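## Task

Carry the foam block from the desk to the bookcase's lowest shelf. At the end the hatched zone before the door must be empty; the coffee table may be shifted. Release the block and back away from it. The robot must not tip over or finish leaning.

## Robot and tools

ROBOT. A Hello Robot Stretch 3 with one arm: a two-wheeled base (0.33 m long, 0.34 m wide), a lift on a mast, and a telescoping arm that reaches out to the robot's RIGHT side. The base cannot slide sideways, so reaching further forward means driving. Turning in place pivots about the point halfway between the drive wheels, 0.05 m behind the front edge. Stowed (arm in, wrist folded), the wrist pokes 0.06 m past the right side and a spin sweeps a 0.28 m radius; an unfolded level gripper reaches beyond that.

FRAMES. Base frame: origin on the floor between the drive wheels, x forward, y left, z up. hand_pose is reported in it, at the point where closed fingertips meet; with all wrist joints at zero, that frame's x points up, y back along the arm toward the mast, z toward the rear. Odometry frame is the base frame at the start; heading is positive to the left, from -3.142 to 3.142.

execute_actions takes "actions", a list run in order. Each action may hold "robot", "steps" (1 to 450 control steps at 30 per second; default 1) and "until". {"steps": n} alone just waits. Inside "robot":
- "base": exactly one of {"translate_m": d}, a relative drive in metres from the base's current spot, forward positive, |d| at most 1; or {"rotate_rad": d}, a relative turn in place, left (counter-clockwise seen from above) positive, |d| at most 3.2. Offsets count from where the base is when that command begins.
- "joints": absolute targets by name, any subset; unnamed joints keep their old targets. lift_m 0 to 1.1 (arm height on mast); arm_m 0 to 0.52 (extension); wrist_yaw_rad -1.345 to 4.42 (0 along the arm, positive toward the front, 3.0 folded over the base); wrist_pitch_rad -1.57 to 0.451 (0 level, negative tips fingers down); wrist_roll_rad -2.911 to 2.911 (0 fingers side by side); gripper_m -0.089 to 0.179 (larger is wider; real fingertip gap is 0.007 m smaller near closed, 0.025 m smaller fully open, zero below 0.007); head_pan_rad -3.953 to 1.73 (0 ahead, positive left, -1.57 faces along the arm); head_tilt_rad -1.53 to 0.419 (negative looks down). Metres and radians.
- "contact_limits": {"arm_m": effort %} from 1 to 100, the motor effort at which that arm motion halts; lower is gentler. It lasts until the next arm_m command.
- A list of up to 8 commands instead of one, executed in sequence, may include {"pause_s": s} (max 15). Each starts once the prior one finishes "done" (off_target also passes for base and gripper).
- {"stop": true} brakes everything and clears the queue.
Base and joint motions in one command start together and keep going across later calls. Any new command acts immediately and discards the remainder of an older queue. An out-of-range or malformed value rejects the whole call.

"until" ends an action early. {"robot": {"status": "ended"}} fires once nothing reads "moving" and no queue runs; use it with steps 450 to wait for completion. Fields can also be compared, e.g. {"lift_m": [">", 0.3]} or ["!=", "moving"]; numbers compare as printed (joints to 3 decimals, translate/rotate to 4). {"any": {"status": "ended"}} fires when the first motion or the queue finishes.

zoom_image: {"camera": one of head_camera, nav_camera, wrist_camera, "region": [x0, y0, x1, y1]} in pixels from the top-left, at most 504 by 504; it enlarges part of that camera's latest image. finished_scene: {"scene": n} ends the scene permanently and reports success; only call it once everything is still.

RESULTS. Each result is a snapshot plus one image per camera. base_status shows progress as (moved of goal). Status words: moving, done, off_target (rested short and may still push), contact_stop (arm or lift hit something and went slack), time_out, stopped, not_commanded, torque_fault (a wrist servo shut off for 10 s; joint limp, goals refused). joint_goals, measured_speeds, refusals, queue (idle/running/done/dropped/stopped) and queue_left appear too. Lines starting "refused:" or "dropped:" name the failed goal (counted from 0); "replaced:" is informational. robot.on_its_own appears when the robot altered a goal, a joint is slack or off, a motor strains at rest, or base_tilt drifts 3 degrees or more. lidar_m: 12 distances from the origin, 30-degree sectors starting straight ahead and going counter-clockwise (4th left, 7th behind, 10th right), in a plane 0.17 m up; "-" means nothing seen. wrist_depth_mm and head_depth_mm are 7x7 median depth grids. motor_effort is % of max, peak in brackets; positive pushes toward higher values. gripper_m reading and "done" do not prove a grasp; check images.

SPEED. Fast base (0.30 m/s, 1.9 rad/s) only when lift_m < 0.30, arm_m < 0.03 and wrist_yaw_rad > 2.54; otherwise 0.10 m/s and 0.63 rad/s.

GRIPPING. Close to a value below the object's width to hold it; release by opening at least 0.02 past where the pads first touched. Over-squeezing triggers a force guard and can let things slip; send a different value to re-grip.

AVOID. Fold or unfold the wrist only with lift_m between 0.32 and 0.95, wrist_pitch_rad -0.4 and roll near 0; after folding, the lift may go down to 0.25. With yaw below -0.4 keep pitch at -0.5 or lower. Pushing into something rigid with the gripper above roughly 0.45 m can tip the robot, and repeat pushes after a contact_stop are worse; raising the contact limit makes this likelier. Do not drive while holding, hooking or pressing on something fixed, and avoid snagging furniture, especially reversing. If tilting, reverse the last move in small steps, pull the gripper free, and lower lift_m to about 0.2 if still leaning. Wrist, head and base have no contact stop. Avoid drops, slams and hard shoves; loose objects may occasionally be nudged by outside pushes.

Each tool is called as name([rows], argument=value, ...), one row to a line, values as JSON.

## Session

execute_actions([
  {"robot":{"joints":{"head_tilt_rad":-0.4}},"steps":60,"until":{"robot":{"status":"ended"}}},
])

execute_actions([
  {"robot":{"joints":{"head_pan_rad":-1.6}},"steps":90,"until":{"robot":{"status":"ended"}}},
])

execute_actions([
  {"robot":{"joints":{"head_pan_rad":-3.2}},"steps":90,"until":{"robot":{"status":"ended"}}},
])

execute_actions([
  {"robot":{"joints":{"head_pan_rad":1.6}},"steps":150,"until":{"robot":{"status":"ended"}}},
])

Scene clock: 0.83 s.
robot.base_odometry: x=+0.000 y=+0.000 heading=+0.000 (m, m, rad; robot's odometry frame)
robot.turned_by_wheels: +0.000 (rad since the last result)
robot.turned_by_imu: +0.000 (rad since the last result)
robot.base_tilt: forward=-1.1 right=-0.9 (deg)
robot.lidar_m: 1.89 2.60 2.40 1.96 1.66 1.66 1.89 1.87 1.79 2.48 2.12 1.46
robot.head_depth_mm: 1960 2048 2172 2237 1755 1699 1450 / 2119 2229 2383 2379 1870 1816 1446 / 2303 2442 2602 2387 2118 1800 1430 / 2525 2651 2862 2943 2225 1777 1421 / 2787 2964 3187 3357 2394 1781 1420 / 2758 2956 3102 3307 2357 1753 1405 / 2514 2703 2846 3036 2332 1767 1408
robot.base_status: not_commanded
robot.joint_positions: lift_m=+0.591 arm_m=+0.002 wrist_yaw_rad=+2.949 wrist_pitch_rad=-0.519 wrist_roll_rad=-0.015 gripper_m=+0.037 head_pan_rad=+0.011 head_tilt_rad=-0.395
robot.joint_goals: lift_m=+0.591 arm_m=+0.002 wrist_yaw_rad=+2.949 wrist_pitch_rad=-0.519 wrist_roll_rad=-0.015 gripper_m=+0.037 head_pan_rad=+0.011 head_tilt_rad=-0.400
robot.joint_status: lift_m=not_commanded arm_m=not_commanded wrist_yaw_rad=not_commanded wrist_pitch_rad=not_commanded wrist_roll_rad=not_commanded gripper_m=not_commanded head_pan_rad=not_commanded head_tilt_rad=done
robot.measured_speeds: translate_m=+0.000 rotate_rad=+0.000 lift_m=+0.000 arm_m=+0.000 wrist_yaw_rad=+0.000 wrist_pitch_rad=+0.000 wrist_roll_rad=+0.000 head_pan_rad=+0.000 head_tilt_rad=+0.000
robot: refusals=0 queue=done queue_left=0
robot.motor_effort: left_wheel=+0(1) right_wheel=+1(0) lift_m=+32(32) arm_m=+0(0) wrist_yaw_rad=+0(1) wrist_pitch_rad=+6(6) wrist_roll_rad=+0(1) gripper_m=+0(1) head_pan_rad=+0(1) head_tilt_rad=-2(18) (%)
robot.hand_pose: x=+0.0190 y=+0.0597 z=+0.5814 quat_wxyz=(+0.246, +0.692, +0.117, +0.668) (m; robot's base frame)
robot.wrist_depth_mm: - - - - - - - / - - - - - - - / - - - - - - - / - - - - - - - / 902 904 - 864 890 855 842 / 780 783 - 768 730 775 751 / 703 684 665 682 669 662 654
pictures: head_camera (sideways: a quarter turn clockwise sets it upright), nav_camera (sideways: a quarter turn counterclockwise sets it upright), wrist_camera
Images, in order (width x height): head_camera 896x504, nav_camera 672x504, wrist_camera 644x364.

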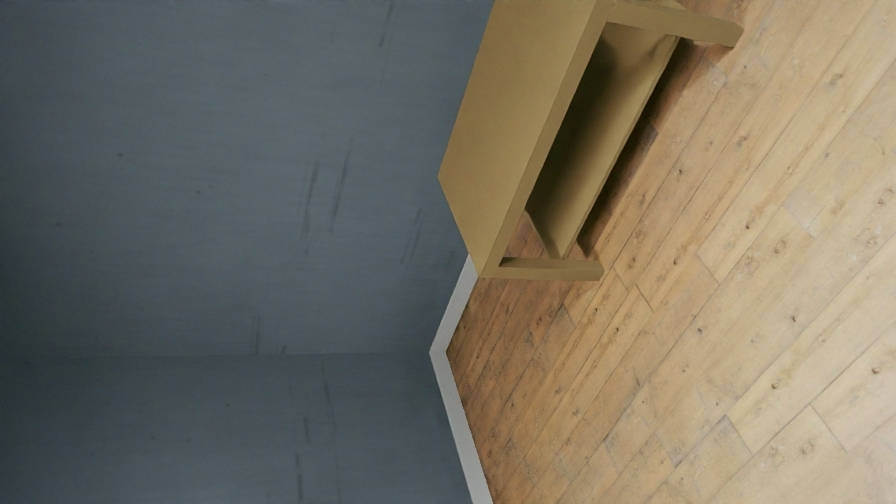

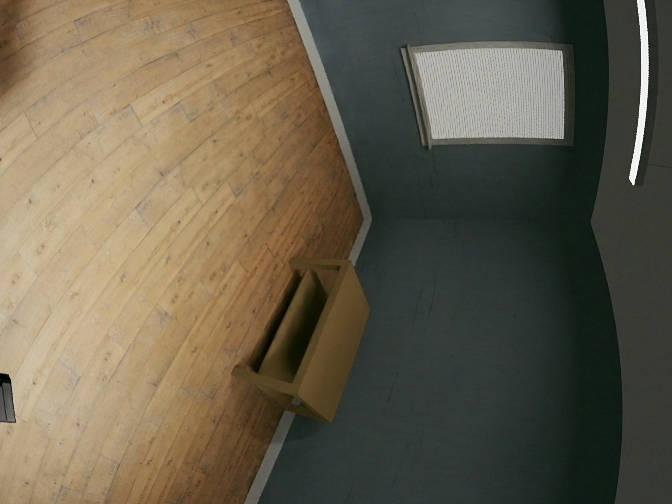

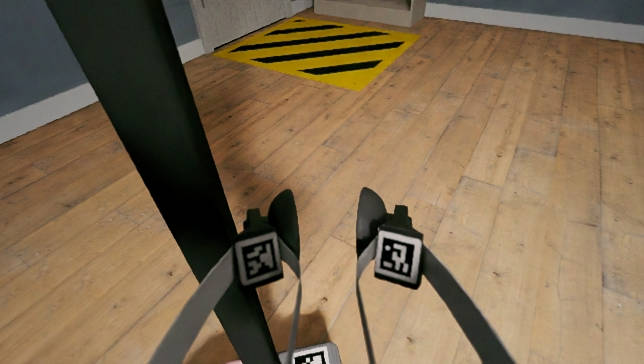

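Scene clock: 2.20 s.
robot.base_odometry: x=+0.000 y=+0.000 heading=+0.000 (m, m, rad; robot's odometry frame)
robot.turned_by_wheels: +0.000 (rad since the last result)
robot.turned_by_imu: +0.000 (rad since the last result)
robot.base_tilt: forward=-1.1 right=-0.8 (deg)
robot.lidar_m: 1.88 2.60 2.41 1.97 1.66 1.66 1.89 1.86 1.79 2.48 2.12 1.46
robot.head_depth_mm: 2017 2117 2216 1801 2244 1825 1449 / 2157 2254 2405 2526 2447 1796 1441 / 2321 2484 2604 2823 2396 1806 1439 / 2540 2664 2894 3061 2419 1791 1428 / 2504 2716 2898 3080 2390 1778 1424 / 2289 2428 2595 2799 2360 1789 1404 / 2108 2210 2341 2523 2371 1754 1406
robot.base_status: not_commanded
robot.joint_positions: lift_m=+0.591 arm_m=+0.002 wrist_yaw_rad=+2.949 wrist_pitch_rad=-0.519 wrist_roll_rad=-0.015 gripper_m=+0.037 head_pan_rad=-1.593 head_tilt_rad=-0.395
robot.joint_goals: lift_m=+0.591 arm_m=+0.002 wrist_yaw_rad=+2.949 wrist_pitch_rad=-0.519 wrist_roll_rad=-0.015 gripper_m=+0.037 head_pan_rad=-1.600 head_tilt_rad=-0.400
robot.joint_status: lift_m=not_commanded arm_m=not_commanded wrist_yaw_rad=not_commanded wrist_pitch_rad=not_commanded wrist_roll_rad=not_commanded gripper_m=not_commanded head_pan_rad=done head_tilt_rad=done
robot.measured_speeds: translate_m=+0.000 rotate_rad=+0.000 lift_m=+0.000 arm_m=+0.000 wrist_yaw_rad=+0.000 wrist_pitch_rad=+0.000 wrist_roll_rad=+0.000 head_pan_rad=+0.000 head_tilt_rad=+0.000
robot: refusals=0 queue=done queue_left=0
robot.motor_effort: left_wheel=+1(0) right_wheel=+1(0) lift_m=+32(32) arm_m=+0(0) wrist_yaw_rad=+1(0) wrist_pitch_rad=+6(6) wrist_roll_rad=+1(0) gripper_m=+0(0) head_pan_rad=-3(37) head_tilt_rad=-1(1) (%)
robot.hand_pose: x=+0.0190 y=+0.0597 z=+0.5814 quat_wxyz=(+0.246, +0.692, +0.117, +0.668) (m; robot's base frame)
robot.wrist_depth_mm: - - - - - - - / - - - - - - - / - - - - - - - / - - - - - - - / 904 885 - 875 882 871 850 / 781 770 - 745 739 747 744 / 697 690 667 684 673 679 659
pictures: head_camera (sideways: a quarter turn clockwise sets it upright), nav_camera (sideways: a quarter turn counterclockwise sets it upright), wrist_camera
Images, in order (width x height): head_camera 896x504, nav_camera 672x504, wrist_camera 644x364.

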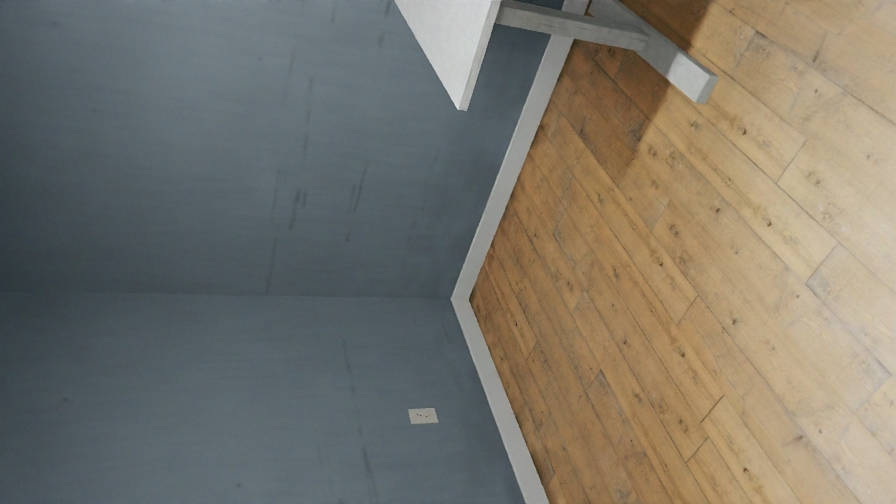

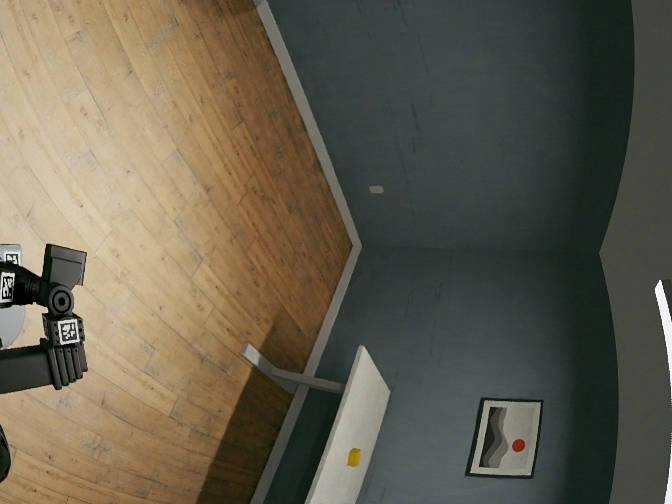

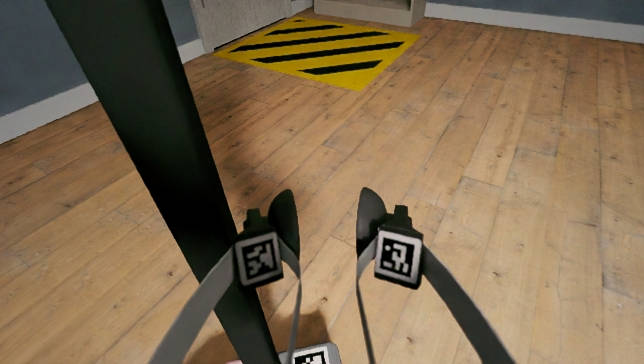

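Scene clock: 3.57 s.
robot.base_odometry: x=+0.000 y=+0.000 heading=+0.000 (m, m, rad; robot's odometry frame)
robot.turned_by_wheels: +0.000 (rad since the last result)
robot.turned_by_imu: +0.000 (rad since the last result)
robot.base_tilt: forward=-1.1 right=-0.8 (deg)
robot.lidar_m: 1.89 2.60 2.41 1.97 1.66 1.66 1.89 1.87 1.79 2.48 2.12 1.46
robot.head_depth_mm: 1506 1571 1652 1749 1843 1818 1455 / 1607 1685 1779 1911 2009 1816 1448 / 1712 1822 1926 2058 2167 1803 1440 / 1856 1980 2106 2248 2299 1790 1434 / 2012 2152 2296 2496 2381 1797 1419 / 2191 2384 2548 2771 2333 1778 1420 / 2227 2345 2508 2662 2361 1754 1405
robot.base_status: not_commanded
robot.joint_positions: lift_m=+0.591 arm_m=+0.002 wrist_yaw_rad=+2.949 wrist_pitch_rad=-0.519 wrist_roll_rad=-0.015 gripper_m=+0.037 head_pan_rad=-3.193 head_tilt_rad=-0.395
robot.joint_goals: lift_m=+0.591 arm_m=+0.002 wrist_yaw_rad=+2.949 wrist_pitch_rad=-0.519 wrist_roll_rad=-0.015 gripper_m=+0.037 head_pan_rad=-3.200 head_tilt_rad=-0.400
robot.joint_status: lift_m=not_commanded arm_m=not_commanded wrist_yaw_rad=not_commanded wrist_pitch_rad=not_commanded wrist_roll_rad=not_commanded gripper_m=not_commanded head_pan_rad=done head_tilt_rad=done
robot.measured_speeds: translate_m=+0.000 rotate_rad=+0.000 lift_m=+0.000 arm_m=+0.000 wrist_yaw_rad=+0.000 wrist_pitch_rad=+0.000 wrist_roll_rad=+0.000 head_pan_rad=+0.000 head_tilt_rad=+0.000
robot: refusals=0 queue=done queue_left=0
robot.motor_effort: left_wheel=+0(1) right_wheel=+0(0) lift_m=+32(32) arm_m=+0(0) wrist_yaw_rad=+0(1) wrist_pitch_rad=+6(6) wrist_roll_rad=+0(1) gripper_m=+0(1) head_pan_rad=-4(42) head_tilt_rad=-1(1) (%)
robot.hand_pose: x=+0.0190 y=+0.0597 z=+0.5814 quat_wxyz=(+0.246, +0.692, +0.117, +0.668) (m; robot's base frame)
robot.wrist_depth_mm: - - - - - - - / - - - - - - - / - - - - - - - / - - - - - - - / 914 895 - 869 890 870 837 / 785 779 - 771 731 753 753 / 693 694 675 676 673 659 655
pictures: head_camera (sideways: a quarter turn clockwise sets it upright), nav_camera (sideways: a quarter turn counterclockwise sets it upright), wrist_camera
Images, in order (width x height): head_camera 896x504, nav_camera 672x504, wrist_camera 644x364.

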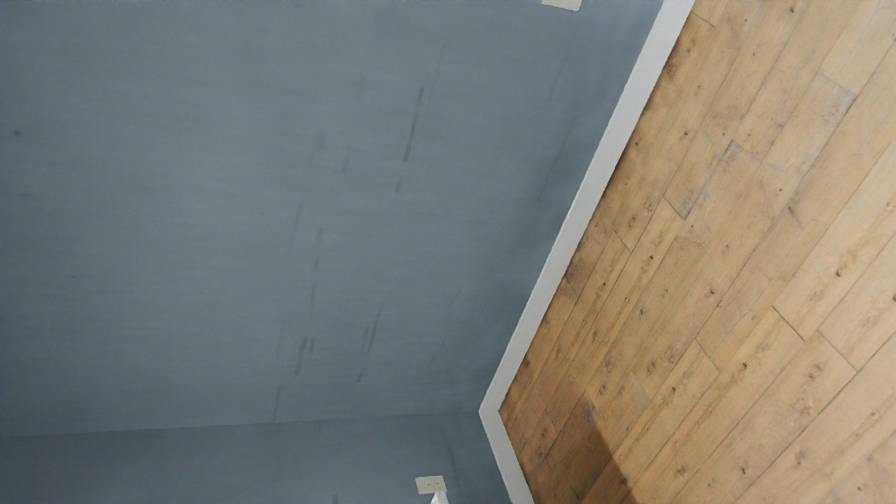

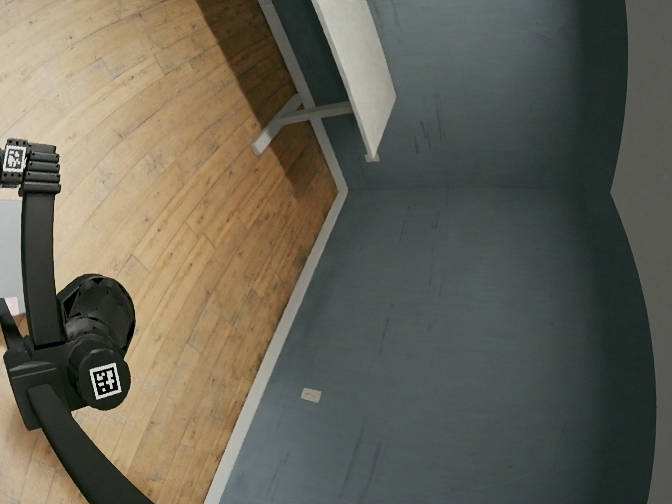

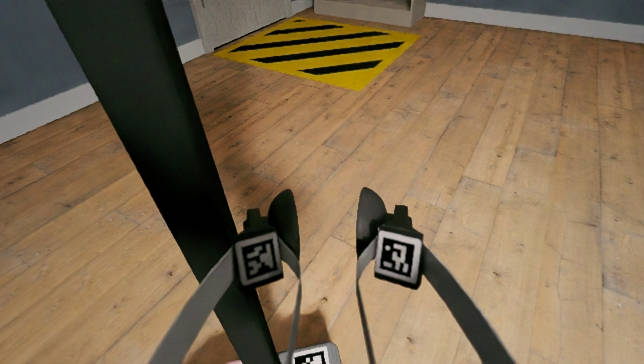

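Scene clock: 6.40 s.
robot.base_odometry: x=+0.000 y=+0.000 heading=+0.000 (m, m, rad; robot's odometry frame)
robot.turned_by_wheels: +0.000 (rad since the last result)
robot.turned_by_imu: -0.001 (rad since the last result)
robot.base_tilt: forward=-1.0 right=-0.8 (deg)
robot.lidar_m: 1.89 2.60 2.40 1.97 1.66 1.66 1.89 1.87 1.79 2.48 2.12 1.46
robot.head_depth_mm: 2449 2584 2655 2780 2442 1818 1444 / 2577 2775 2843 2953 2472 1824 1443 / 2311 2505 2795 3004 2431 1803 1439 / 2087 2235 2443 2660 2397 1783 1433 / 1878 2011 2161 2350 2380 1781 1422 / 1731 1830 1970 2112 2207 1754 1415 / 1594 1695 1787 1912 2044 1748 1408
robot.base_status: not_commanded
robot.joint_positions: lift_m=+0.591 arm_m=+0.002 wrist_yaw_rad=+2.949 wrist_pitch_rad=-0.519 wrist_roll_rad=-0.015 gripper_m=+0.037 head_pan_rad=+1.593 head_tilt_rad=-0.395
robot.joint_goals: lift_m=+0.591 arm_m=+0.002 wrist_yaw_rad=+2.949 wrist_pitch_rad=-0.519 wrist_roll_rad=-0.015 gripper_m=+0.037 head_pan_rad=+1.600 head_tilt_rad=-0.400
robot.joint_status: lift_m=not_commanded arm_m=not_commanded wrist_yaw_rad=not_commanded wrist_pitch_rad=not_commanded wrist_roll_rad=not_commanded gripper_m=not_commanded head_pan_rad=done head_tilt_rad=done
robot.measured_speeds: translate_m=+0.000 rotate_rad=+0.000 lift_m=+0.000 arm_m=+0.000 wrist_yaw_rad=+0.000 wrist_pitch_rad=+0.000 wrist_roll_rad=+0.000 head_pan_rad=+0.000 head_tilt_rad=+0.000
robot: refusals=0 queue=done queue_left=0
robot.motor_effort: left_wheel=+0(0) right_wheel=+1(1) lift_m=+32(32) arm_m=+0(0) wrist_yaw_rad=+0(0) wrist_pitch_rad=+6(6) wrist_roll_rad=+1(1) gripper_m=+0(1) head_pan_rad=+3(40) head_tilt_rad=-1(2) (%)
robot.hand_pose: x=+0.0190 y=+0.0597 z=+0.5814 quat_wxyz=(+0.246, +0.692, +0.117, +0.668) (m; robot's base frame)
robot.wrist_depth_mm: - - - - - - - / - - - - - - - / - - - - - - - / - - - - - - - / 933 882 - 879 886 850 853 / 798 799 - 775 745 737 744 / 697 687 660 679 674 665 652
pictures: head_camera (sideways: a quarter turn clockwise sets it upright), nav_camera (sideways: a quarter turn counterclockwise sets it upright), wrist_camera
Images, in order (width x height): head_camera 896x504, nav_camera 672x504, wrist_camera 644x364.

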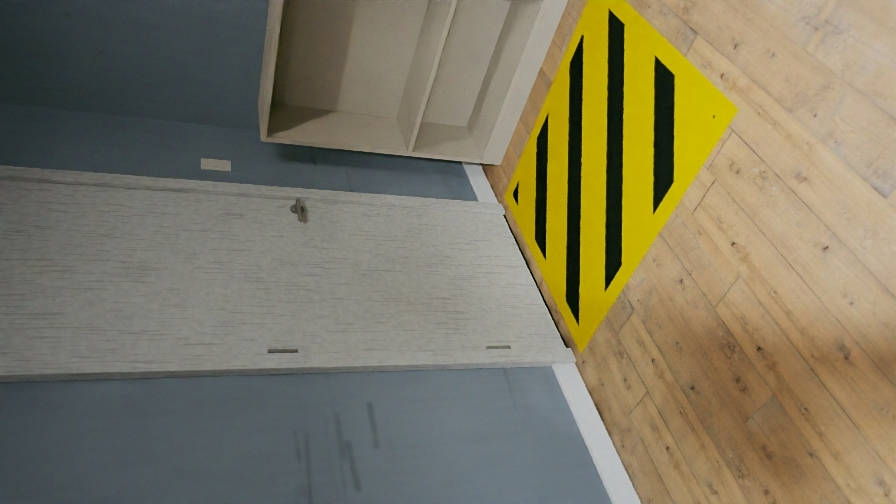

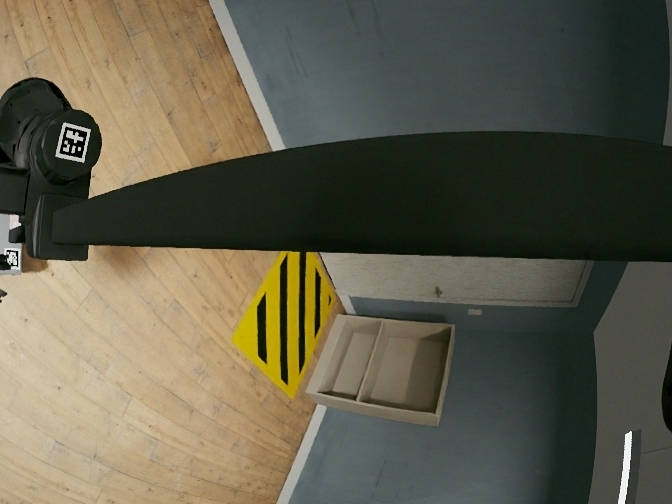

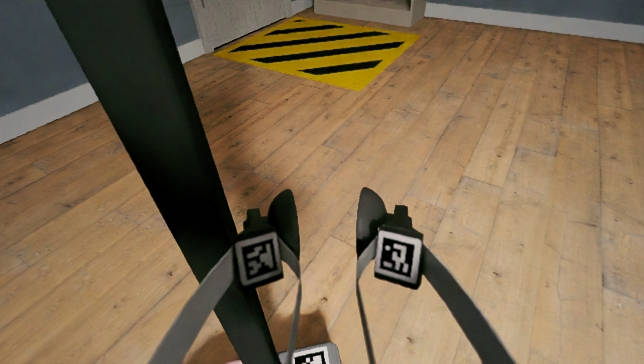

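execute_actions([
  {"robot":{"joints":{"head_pan_rad":-2.3}},"steps":150,"until":{"robot":{"status":"ended"}}},
])

Scene clock: 13.17 s.
robot.base_odometry: x=+0.000 y=+0.000 heading=+0.000 (m, m, rad; robot's odometry frame)
robot.turned_by_wheels: +0.000 (rad since the last result)
robot.turned_by_imu: -0.002 (rad since the last result)
robot.base_tilt: forward=-1.1 right=-0.8 (deg)
robot.lidar_m: 1.89 2.59 2.41 1.97 1.66 1.66 1.89 1.86 1.80 2.49 2.12 1.47
robot.head_depth_mm: 1892 2014 2166 1809 2188 1825 1451 / 1894 2027 2185 1928 2426 1820 1448 / 1889 2020 2203 1896 2444 1816 1441 / 1891 2035 2189 1868 2375 1793 1429 / 1882 2028 2174 1831 2391 1789 1428 / 1874 2024 2158 1830 2375 1771 1413 / 1877 2013 2167 1774 2130 1770 1410
robot.base_status: not_commanded
robot.joint_positions: lift_m=+0.591 arm_m=+0.002 wrist_yaw_rad=+2.949 wrist_pitch_rad=-0.519 wrist_roll_rad=-0.015 gripper_m=+0.037 head_pan_rad=-2.293 head_tilt_rad=-0.395
robot.joint_goals: lift_m=+0.591 arm_m=+0.002 wrist_yaw_rad=+2.949 wrist_pitch_rad=-0.519 wrist_roll_rad=-0.015 gripper_m=+0.037 head_pan_rad=-2.300 head_tilt_rad=-0.400
robot.joint_status: lift_m=not_commanded arm_m=not_commanded wrist_yaw_rad=not_commanded wrist_pitch_rad=not_commanded wrist_roll_rad=not_commanded gripper_m=not_commanded head_pan_rad=done head_tilt_rad=done
robot.measured_speeds: translate_m=+0.000 rotate_rad=+0.000 lift_m=+0.000 arm_m=+0.000 wrist_yaw_rad=+0.000 wrist_pitch_rad=+0.000 wrist_roll_rad=+0.000 head_pan_rad=+0.000 head_tilt_rad=+0.000
robot: refusals=0 queue=done queue_left=0
robot.motor_effort: left_wheel=+0(0) right_wheel=+0(1) lift_m=+32(32) arm_m=+0(0) wrist_yaw_rad=+1(1) wrist_pitch_rad=+7(6) wrist_roll_rad=+0(0) gripper_m=-1(1) head_pan_rad=-3(40) head_tilt_rad=-1(1) (%)
robot.hand_pose: x=+0.0190 y=+0.0597 z=+0.5814 quat_wxyz=(+0.246, +0.692, +0.117, +0.668) (m; robot's base frame)
robot.wrist_depth_mm: - - - - - - - / - - - - - - - / - - - - - - - / - - - - - - - / 905 886 - 866 883 859 867 / 780 780 - 754 739 752 743 / 694 697 674 679 682 672 657
pictures: head_camera (sideways: a quarter turn clockwise sets it upright), nav_camera (sideways: a quarter turn counterclockwise sets it upright), wrist_camera
Images, in order (width x height): head_camera 896x504, nav_camera 672x504, wrist_camera 644x364.

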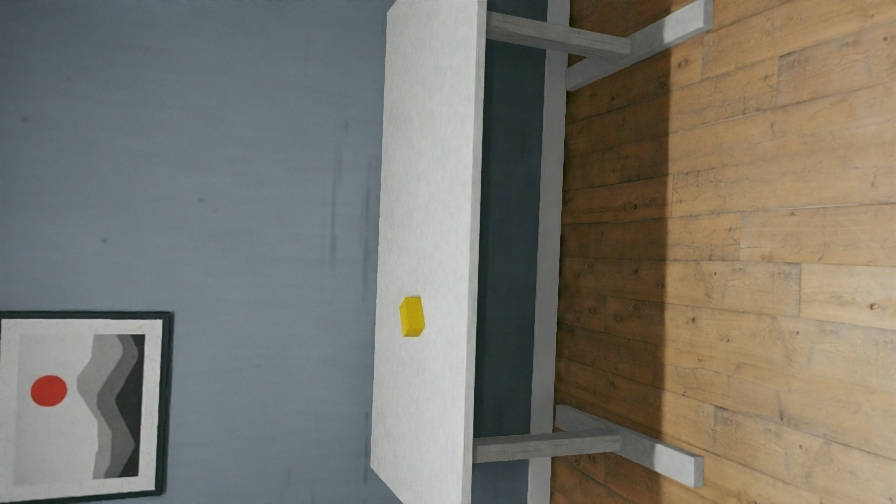

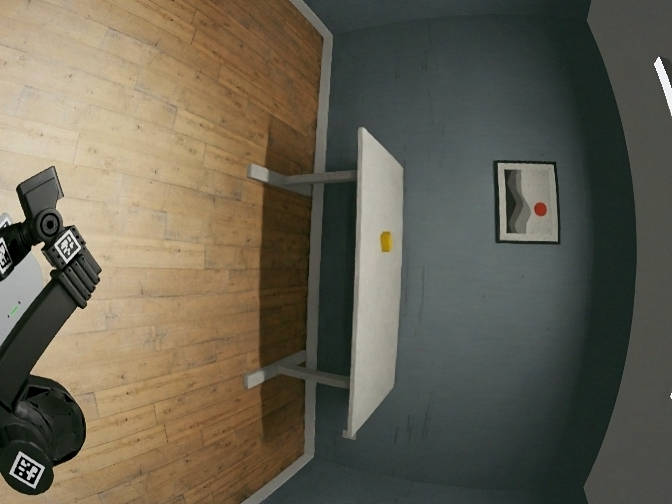

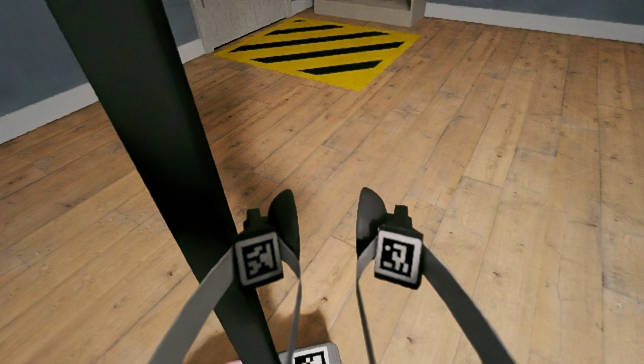

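execute_actions([
  {"robot":[{"base":{"rotate_rad":-2.3},"joints":{"wrist_pitch_rad":-0.4,"wrist_roll_rad":0,"head_pan_rad":-1.57,"head_tilt_rad":-0.7}},{"base":{"translate_m":1.0},"joints":{"wrist_yaw_rad":0,"gripper_m":0.17}},{"base":{"rotate_rad":1.57},"joints":{"lift_m":0.95,"wrist_pitch_rad":0}},{"base":{"translate_m":0.2}}],"steps":450,"until":{"robot":{"status":"ended"}}},
  {"steps":450,"until":{"robot":{"status":"ended"}}},
])

Scene clock: 44.67 s.
robot.base_odometry: x=-0.517 y=-0.879 heading=-0.730 (m, m, rad; robot's odometry frame)
robot.turned_by_wheels: -0.730 (rad since the last result)
robot.turned_by_imu: -0.742 (rad since the last result)
robot.base_tilt: forward=-1.1 right=-0.8 (deg)
robot.lidar_m: 1.88 1.97 1.83 3.45 2.63 1.96 1.90 1.17 1.23 1.20 0.78 1.74
robot.head_depth_mm: 1004 1125 1213 942 - - - / 1004 1128 1207 896 - - - / 1005 1127 1201 - - - - / 1005 1129 1208 - - - 1146 / 1004 1121 1201 905 724 1294 1186 / 1006 1127 1191 870 722 1284 1191 / 1005 1132 1179 891 718 1279 1152
robot.base_status: done (translate_m +0.2000 of +0.2000)
robot.joint_positions: lift_m=+0.950 arm_m=+0.002 wrist_yaw_rad=+0.002 wrist_pitch_rad=-0.021 wrist_roll_rad=-0.007 gripper_m=+0.170 head_pan_rad=-1.577 head_tilt_rad=-0.691
robot.joint_goals: lift_m=+0.950 arm_m=+0.002 wrist_yaw_rad=+0.000 wrist_pitch_rad=+0.000 wrist_roll_rad=+0.000 gripper_m=+0.170 head_pan_rad=-1.570 head_tilt_rad=-0.700
robot.joint_status: lift_m=done arm_m=not_commanded wrist_yaw_rad=done wrist_pitch_rad=done wrist_roll_rad=done gripper_m=done head_pan_rad=done head_tilt_rad=done
robot.measured_speeds: translate_m=+0.000 rotate_rad=+0.000 lift_m=+0.000 arm_m=+0.000 wrist_yaw_rad=+0.000 wrist_pitch_rad=+0.000 wrist_roll_rad=+0.000 head_pan_rad=+0.000 head_tilt_rad=+0.000
robot: refusals=0 queue=done queue_left=0
robot.motor_effort: left_wheel=-2(8) right_wheel=+2(5) lift_m=+39(38) arm_m=+0(0) wrist_yaw_rad=-2(3) wrist_pitch_rad=+10(10) wrist_roll_rad=+4(4) gripper_m=-1(83) head_pan_rad=+3(42) head_tilt_rad=-3(16) (%)
robot.hand_pose: x=-0.0211 y=-0.4027 z=+1.0590 quat_wxyz=(+0.710, +0.008, -0.704, -0.007) (m; robot's base frame)
robot.wrist_depth_mm: 871 873 857 868 836 845 844 / 937 900 894 873 869 870 867 / 954 927 929 915 907 905 885 / - 977 979 969 957 932 925 / - - - - 972 956 921 / - 692 731 712 708 657 678 / - 576 559 531 517 539 536
pictures: head_camera (sideways: a quarter turn clockwise sets it upright), nav_camera (sideways: a quarter turn counterclockwise sets it upright), wrist_camera
Images, in order (width x height): head_camera 896x504, nav_camera 672x504, wrist_camera 644x364.

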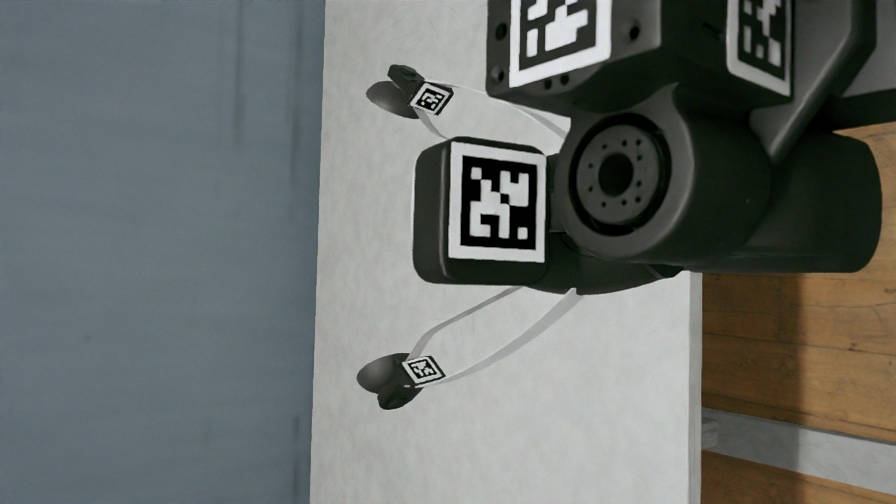

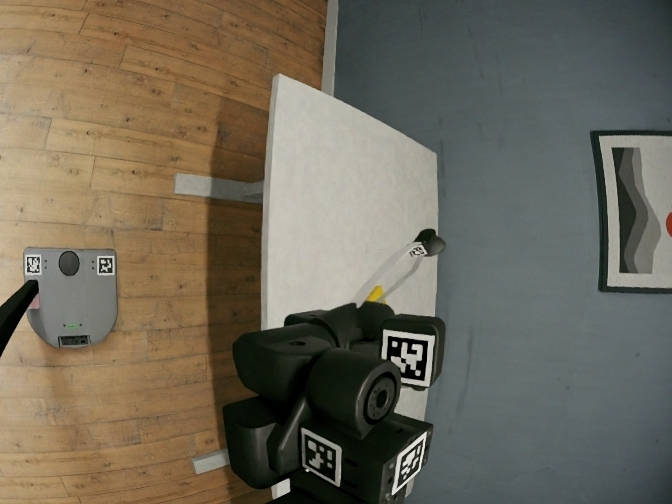

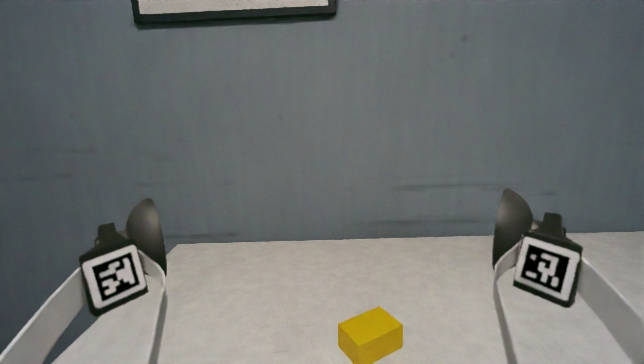

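execute_actions([
  {"robot":{"base":{"translate_m":-0.08},"joints":{"lift_m":0.69,"arm_m":0.25}},"steps":300,"until":{"robot":{"status":"ended"}}},
])

Scene clock: 52.63 s.
robot.base_odometry: x=-0.577 y=-0.826 heading=-0.730 (m, m, rad; robot's odometry frame)
robot.turned_by_wheels: +0.000 (rad since the last result)
robot.turned_by_imu: -0.001 (rad since the last result)
robot.base_tilt: forward=-1.1 right=-0.9 (deg)
robot.lidar_m: 1.96 2.05 1.89 3.43 2.51 1.87 1.82 1.11 1.23 1.19 0.81 1.74
robot.head_depth_mm: 1004 1127 1209 934 745 670 1243 / 1003 1124 1215 929 763 - - / 1003 1125 1205 925 - 1333 1197 / 1006 1130 1216 899 - 1302 1199 / 1003 1128 1206 937 726 1296 1186 / 1006 1134 1197 900 723 1291 1182 / 1006 1132 1177 891 716 1247 1168
robot.base_status: done (translate_m -0.0800 of -0.0800)
robot.joint_positions: lift_m=+0.690 arm_m=+0.250 wrist_yaw_rad=+0.001 wrist_pitch_rad=-0.021 wrist_roll_rad=-0.007 gripper_m=+0.170 head_pan_rad=-1.577 head_tilt_rad=-0.691
robot.joint_goals: lift_m=+0.690 arm_m=+0.250 wrist_yaw_rad=+0.000 wrist_pitch_rad=+0.000 wrist_roll_rad=+0.000 gripper_m=+0.170 head_pan_rad=-1.570 head_tilt_rad=-0.700
robot.joint_status: lift_m=done arm_m=done wrist_yaw_rad=done wrist_pitch_rad=done wrist_roll_rad=done gripper_m=done head_pan_rad=done head_tilt_rad=done
robot.measured_speeds: translate_m=+0.000 rotate_rad=+0.000 lift_m=+0.000 arm_m=+0.000 wrist_yaw_rad=+0.000 wrist_pitch_rad=+0.000 wrist_roll_rad=+0.000 head_pan_rad=+0.000 head_tilt_rad=+0.000
robot: refusals=0 queue=done queue_left=0
robot.motor_effort: left_wheel=-2(6) right_wheel=+2(3) lift_m=+24(41) arm_m=+3(4) wrist_yaw_rad=-1(2) wrist_pitch_rad=+10(10) wrist_roll_rad=+4(4) gripper_m=+1(0) head_pan_rad=+3(3) head_tilt_rad=-3(3) (%)
robot.hand_pose: x=-0.0212 y=-0.6503 z=+0.7996 quat_wxyz=(+0.710, +0.008, -0.704, -0.007) (m; robot's base frame)
robot.wrist_depth_mm: 650 648 646 635 621 624 618 / 687 671 666 665 659 639 645 / 699 699 686 676 680 672 658 / 734 624 604 578 555 532 509 / 376 401 355 237 340 332 325 / 278 243 229 203 242 228 235 / 194 200 192 194 191 188 186
pictures: head_camera (sideways: a quarter turn clockwise sets it upright), nav_camera (sideways: a quarter turn counterclockwise sets it upright), wrist_camera
Images, in order (width x height): head_camera 896x504, nav_camera 672x504, wrist_camera 644x364.

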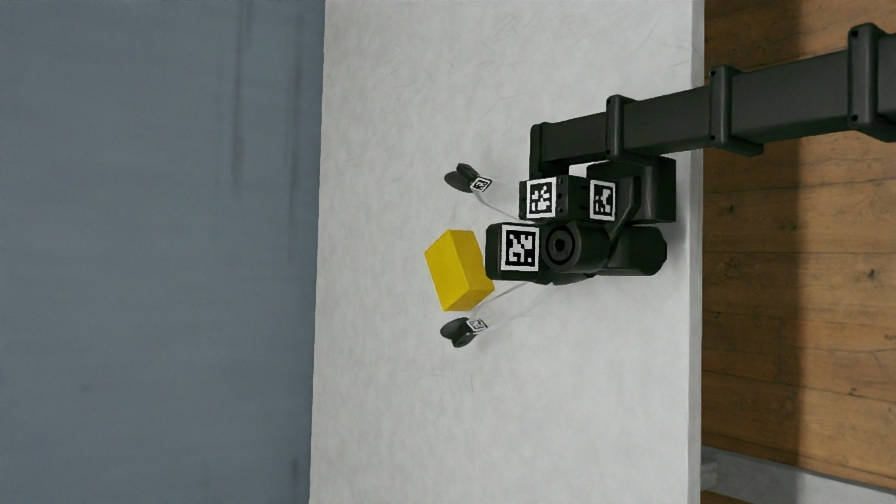

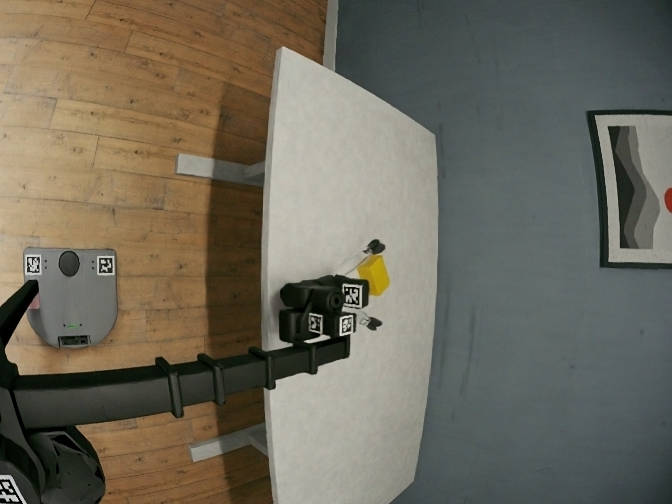

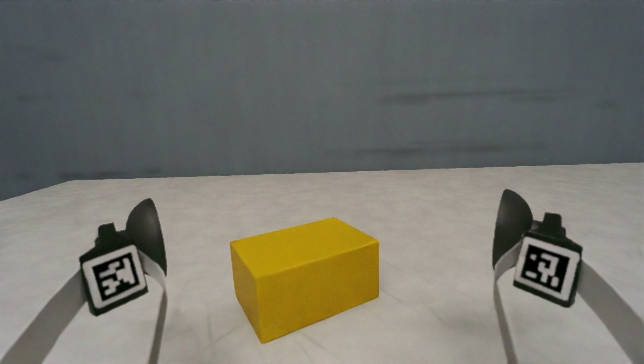

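execute_actions([
  {"robot":[{"joints":{"lift_m":0.68,"arm_m":0.32}},{"joints":{"gripper_m":0.0}},{"joints":{"lift_m":0.78}},{"joints":{"arm_m":0.0}},{"base":{"rotate_rad":1.57}},{"base":{"translate_m":0.65}},{"base":{"translate_m":1.0},"joints":{"lift_m":0.15}},{"base":{"translate_m":1.0}}],"steps":450,"until":{"robot":{"status":"ended"}}},
  {"steps":450,"until":{"robot":{"status":"ended"}}},
  {"steps":450,"until":{"robot":{"status":"ended"}}},
  {"robot":[{"base":{"rotate_rad":1.57}},{"base":{"translate_m":0.6}}],"steps":450,"until":{"robot":{"status":"ended"}}},
])

Scene clock: 119.17 s.
robot.base_odometry: x=+0.746 y=+1.548 heading=+2.410 (m, m, rad; robot's odometry frame)
robot.turned_by_wheels: +3.140 (rad since the last result)
robot.turned_by_imu: +3.118 (rad since the last result)
robot.base_tilt: forward=-1.1 right=-0.8 (deg)
robot.lidar_m: 1.19 1.23 1.69 3.41 3.52 2.20 1.86 1.36 0.98 0.94 0.69 1.23
robot.head_depth_mm: 793 884 1009 1175 1402 1423 1208 / 788 880 1010 1169 1395 1400 1202 / 787 881 1004 1163 1394 1394 1197 / 785 881 1002 1163 1388 1391 1223 / 779 875 1000 1162 1384 1388 1189 / 778 875 996 1150 1334 1344 1181 / 778 840 889 901 993 1227 1178
robot.base_status: done (translate_m +0.6000 of +0.6000)
robot.joint_positions: lift_m=+0.150 arm_m=+0.002 wrist_yaw_rad=+0.001 wrist_pitch_rad=-0.021 wrist_roll_rad=-0.007 gripper_m=+0.000 head_pan_rad=-1.577 head_tilt_rad=-0.691
robot.joint_goals: lift_m=+0.150 arm_m=+0.000 wrist_yaw_rad=+0.000 wrist_pitch_rad=+0.000 wrist_roll_rad=+0.000 gripper_m=+0.000 head_pan_rad=-1.570 head_tilt_rad=-0.700
robot.joint_status: lift_m=done arm_m=done wrist_yaw_rad=done wrist_pitch_rad=done wrist_roll_rad=done gripper_m=done head_pan_rad=done head_tilt_rad=done
robot.measured_speeds: translate_m=+0.000 rotate_rad=+0.000 lift_m=+0.000 arm_m=+0.000 wrist_yaw_rad=+0.000 wrist_pitch_rad=+0.000 wrist_roll_rad=+0.000 head_pan_rad=+0.000 head_tilt_rad=+0.000
robot: refusals=0 queue=done queue_left=0
robot.motor_effort: left_wheel=-2(6) right_wheel=+2(6) lift_m=+24(44) arm_m=-2(4) wrist_yaw_rad=-1(2) wrist_pitch_rad=+10(10) wrist_roll_rad=+4(4) gripper_m=-3(84) head_pan_rad=+5(3) head_tilt_rad=-2(2) (%)
robot.hand_pose: x=-0.0212 y=-0.4030 z=+0.2596 quat_wxyz=(+0.710, +0.008, -0.704, -0.007) (m; robot's base frame)
robot.wrist_depth_mm: 369 495 629 635 626 637 629 / 610 497 646 667 658 661 661 / 644 486 677 680 681 685 665 / 658 485 709 713 710 703 709 / 595 484 716 - 717 708 709 / 441 473 587 544 537 553 544 / 445 447 456 444 437 433 425
pictures: head_camera (sideways: a quarter turn clockwise sets it upright), nav_camera (sideways: a quarter turn counterclockwise sets it upright), wrist_camera
Images, in order (width x height): head_camera 896x504, nav_camera 672x504, wrist_camera 644x364.

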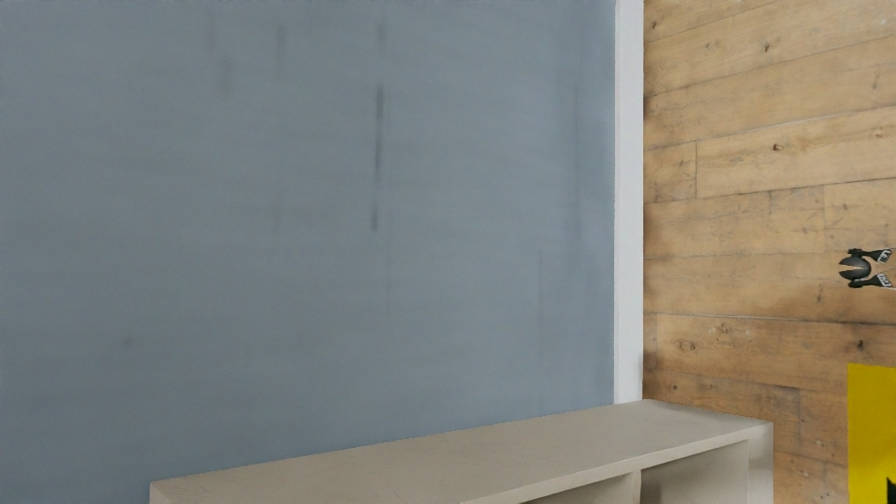

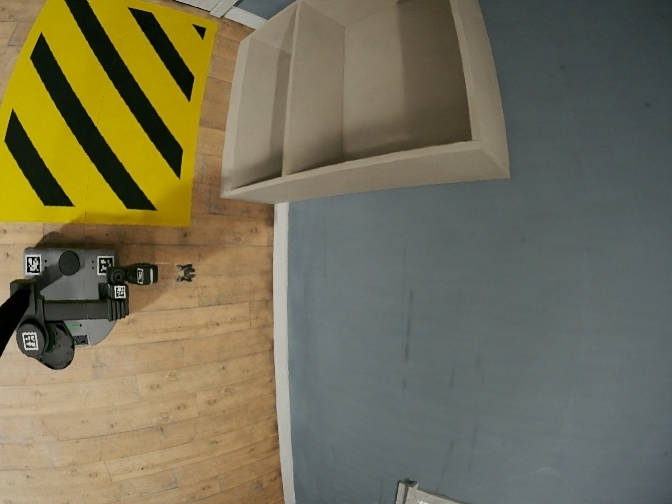

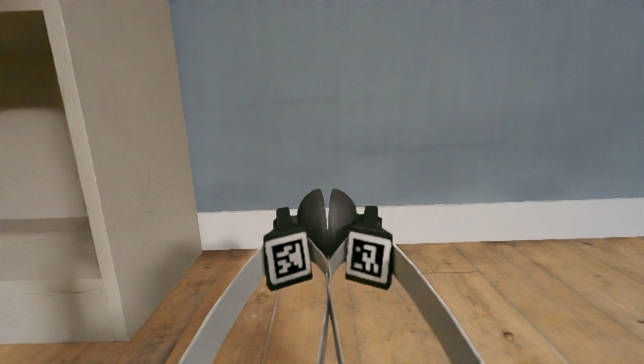

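execute_actions([
  {"robot":[{"base":{"translate_m":-0.6}},{"base":{"rotate_rad":-1.57}},{"base":{"translate_m":-1.0},"joints":{"lift_m":0.8,"gripper_m":0.17}},{"base":{"translate_m":-1.0}},{"base":{"translate_m":-0.65}},{"base":{"rotate_rad":-1.57}}],"steps":450,"until":{"robot":{"status":"ended"}}},
  {"steps":450,"until":{"robot":{"status":"ended"}}},
  {"steps":450,"until":{"robot":{"status":"ended"}}},
  {"steps":450,"until":{"robot":{"status":"ended"}}},
])

Scene clock: 170.00 s.
robot.base_odometry: x=-0.577 y=-0.826 heading=-0.730 (m, m, rad; robot's odometry frame)
robot.turned_by_wheels: -3.140 (rad since the last result)
robot.turned_by_imu: -3.148 (rad since the last result)
robot.base_tilt: forward=-1.2 right=-0.8 (deg)
robot.lidar_m: 1.96 2.05 1.89 3.42 2.51 1.88 1.82 1.11 1.23 1.19 0.81 1.73
robot.head_depth_mm: 1006 1124 1208 940 747 671 - / 1001 1123 1211 928 723 1318 - / 1004 1125 1209 924 736 1308 - / 1007 1128 1208 855 734 - - / 1004 1124 1207 904 727 1294 1189 / 1005 1125 1195 899 721 1285 1186 / 1008 1126 1179 891 717 1251 1170
robot.base_status: done (rotate_rad -1.5699 of -1.5700)
robot.joint_positions: lift_m=+0.800 arm_m=+0.002 wrist_yaw_rad=+0.001 wrist_pitch_rad=-0.021 wrist_roll_rad=-0.007 gripper_m=+0.170 head_pan_rad=-1.577 head_tilt_rad=-0.691
robot.joint_goals: lift_m=+0.800 arm_m=+0.000 wrist_yaw_rad=+0.000 wrist_pitch_rad=+0.000 wrist_roll_rad=+0.000 gripper_m=+0.170 head_pan_rad=-1.570 head_tilt_rad=-0.700
robot.joint_status: lift_m=done arm_m=done wrist_yaw_rad=done wrist_pitch_rad=done wrist_roll_rad=done gripper_m=done head_pan_rad=done head_tilt_rad=done
robot.measured_speeds: translate_m=+0.000 rotate_rad=+0.000 lift_m=+0.000 arm_m=+0.000 wrist_yaw_rad=+0.000 wrist_pitch_rad=+0.000 wrist_roll_rad=+0.000 head_pan_rad=+0.000 head_tilt_rad=+0.000
robot: refusals=0 queue=done queue_left=0
robot.motor_effort: left_wheel=+2(7) right_wheel=-2(4) lift_m=+39(37) arm_m=-2(2) wrist_yaw_rad=-1(1) wrist_pitch_rad=+10(10) wrist_roll_rad=+4(4) gripper_m=+0(83) head_pan_rad=+4(5) head_tilt_rad=-2(2) (%)
robot.hand_pose: x=-0.0212 y=-0.4030 z=+0.9091 quat_wxyz=(+0.710, +0.008, -0.704, -0.007) (m; robot's base frame)
robot.wrist_depth_mm: 871 866 870 843 845 840 838 / 912 887 902 886 883 854 879 / 953 937 920 928 912 914 885 / - 970 949 942 936 917 903 / - 713 636 620 611 612 581 / 490 433 455 446 439 411 420 / 359 356 353 347 344 338 333
pictures: head_camera (sideways: a quarter turn clockwise sets it upright), nav_camera (sideways: a quarter turn counterclockwise sets it upright), wrist_camera
Images, in order (width x height): head_camera 896x504, nav_camera 672x504, wrist_camera 644x364.

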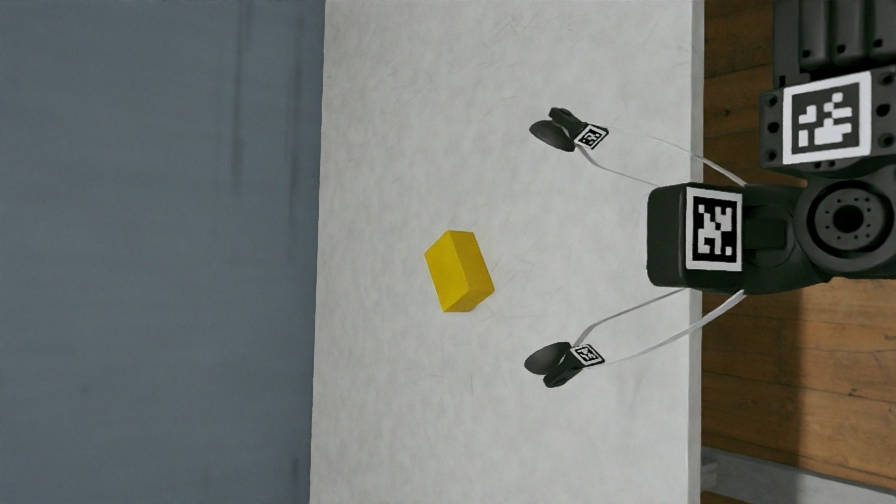

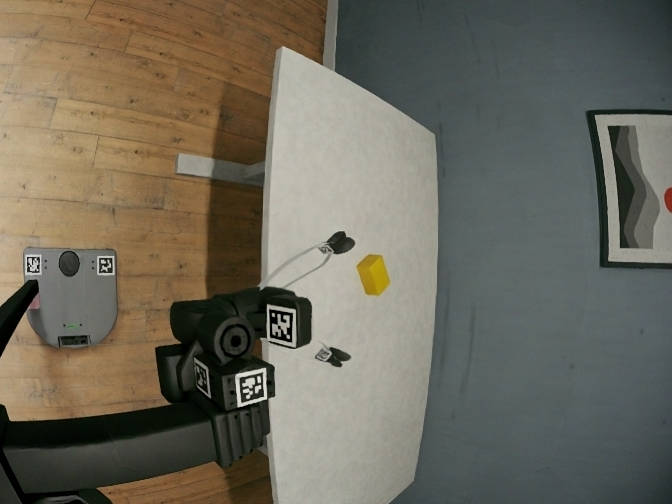

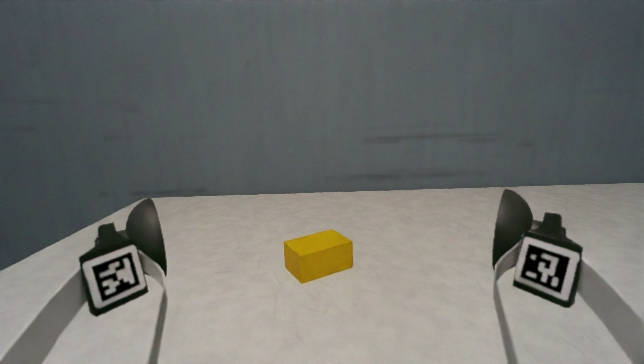

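execute_actions([
  {"robot":[{"joints":{"lift_m":0.672,"arm_m":0.25}},{"joints":{"arm_m":0.35}},{"joints":{"gripper_m":0.03}},{"pause_s":0.5},{"joints":{"lift_m":0.78}},{"joints":{"arm_m":0.0}}],"steps":450,"until":{"robot":{"status":"ended"}}},
])

Scene clock: 186.03 s.
robot.base_odometry: x=-0.577 y=-0.826 heading=-0.730 (m, m, rad; robot's odometry frame)
robot.turned_by_wheels: +0.000 (rad since the last result)
robot.turned_by_imu: -0.004 (rad since the last result)
robot.base_tilt: forward=-1.0 right=-0.9 (deg)
robot.lidar_m: 1.96 2.05 1.88 3.43 2.52 1.88 1.81 1.11 1.23 1.19 0.81 1.73
robot.head_depth_mm: 1003 1121 1210 941 747 670 - / 1005 1125 1205 925 742 1311 - / 1005 1125 1214 923 738 985 - / 1000 1126 1211 859 711 - - / 1002 1128 1201 900 729 1291 1183 / 1004 1129 1196 903 723 1292 1183 / 1007 1135 1178 891 716 1243 1165
robot.base_status: done (rotate_rad -1.5699 of -1.5700)
robot.joint_positions: lift_m=+0.780 arm_m=+0.002 wrist_yaw_rad=+0.001 wrist_pitch_rad=-0.019 wrist_roll_rad=-0.006 gripper_m=+0.030 head_pan_rad=-1.577 head_tilt_rad=-0.691
robot.joint_goals: lift_m=+0.780 arm_m=+0.000 wrist_yaw_rad=+0.000 wrist_pitch_rad=+0.000 wrist_roll_rad=+0.000 gripper_m=+0.030 head_pan_rad=-1.570 head_tilt_rad=-0.700
robot.joint_status: lift_m=done arm_m=done wrist_yaw_rad=done wrist_pitch_rad=done wrist_roll_rad=done gripper_m=done head_pan_rad=done head_tilt_rad=done
robot.measured_speeds: translate_m=+0.000 rotate_rad=+0.000 lift_m=+0.000 arm_m=+0.000 wrist_yaw_rad=+0.000 wrist_pitch_rad=+0.000 wrist_roll_rad=+0.000 head_pan_rad=+0.000 head_tilt_rad=+0.000
robot: refusals=0 queue=done queue_left=0
robot.motor_effort: left_wheel=+2(2) right_wheel=-1(1) lift_m=+40(39) arm_m=-2(3) wrist_yaw_rad=+0(1) wrist_pitch_rad=+9(10) wrist_roll_rad=+4(4) gripper_m=+0(84) head_pan_rad=+4(4) head_tilt_rad=-3(2) (%)
robot.hand_pose: x=-0.0212 y=-0.4030 z=+0.8894 quat_wxyz=(+0.710, +0.007, -0.704, -0.007) (m; robot's base frame)
robot.wrist_depth_mm: 896 875 865 863 839 855 836 / 923 906 898 875 880 861 862 / 942 937 929 910 931 896 897 / - 950 947 956 934 900 854 / - 606 603 473 578 547 539 / 434 428 408 407 382 398 391 / 336 332 326 323 315 312 308
pictures: head_camera (sideways: a quarter turn clockwise sets it upright), nav_camera (sideways: a quarter turn counterclockwise sets it upright), wrist_camera
Images, in order (width x height): head_camera 896x504, nav_camera 672x504, wrist_camera 644x364.

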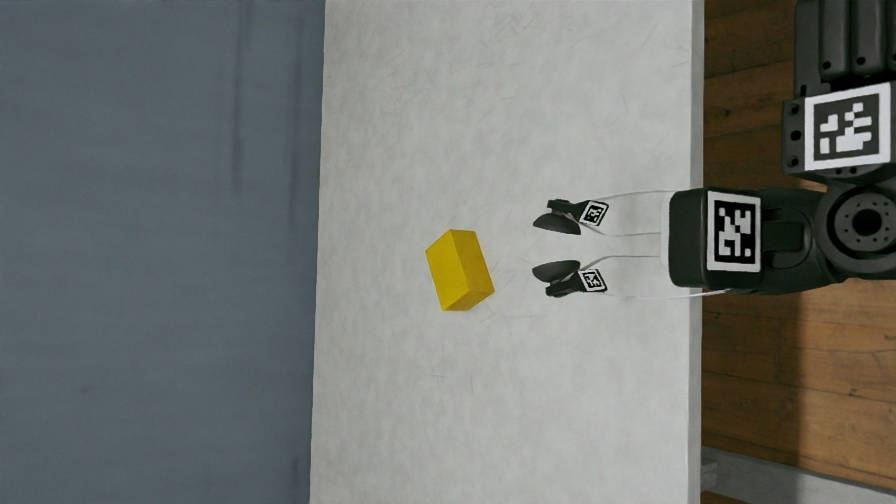

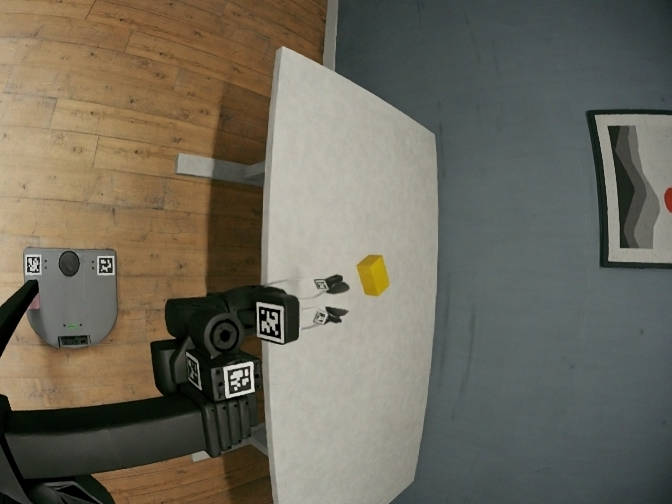

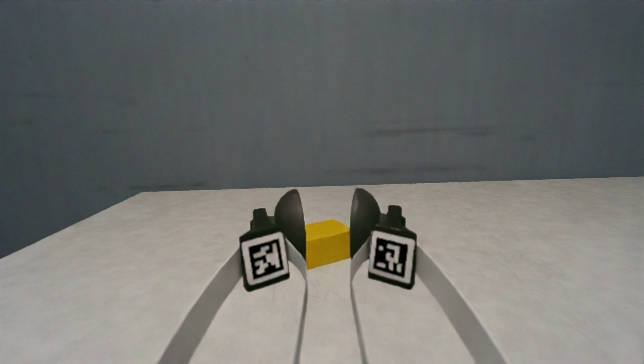

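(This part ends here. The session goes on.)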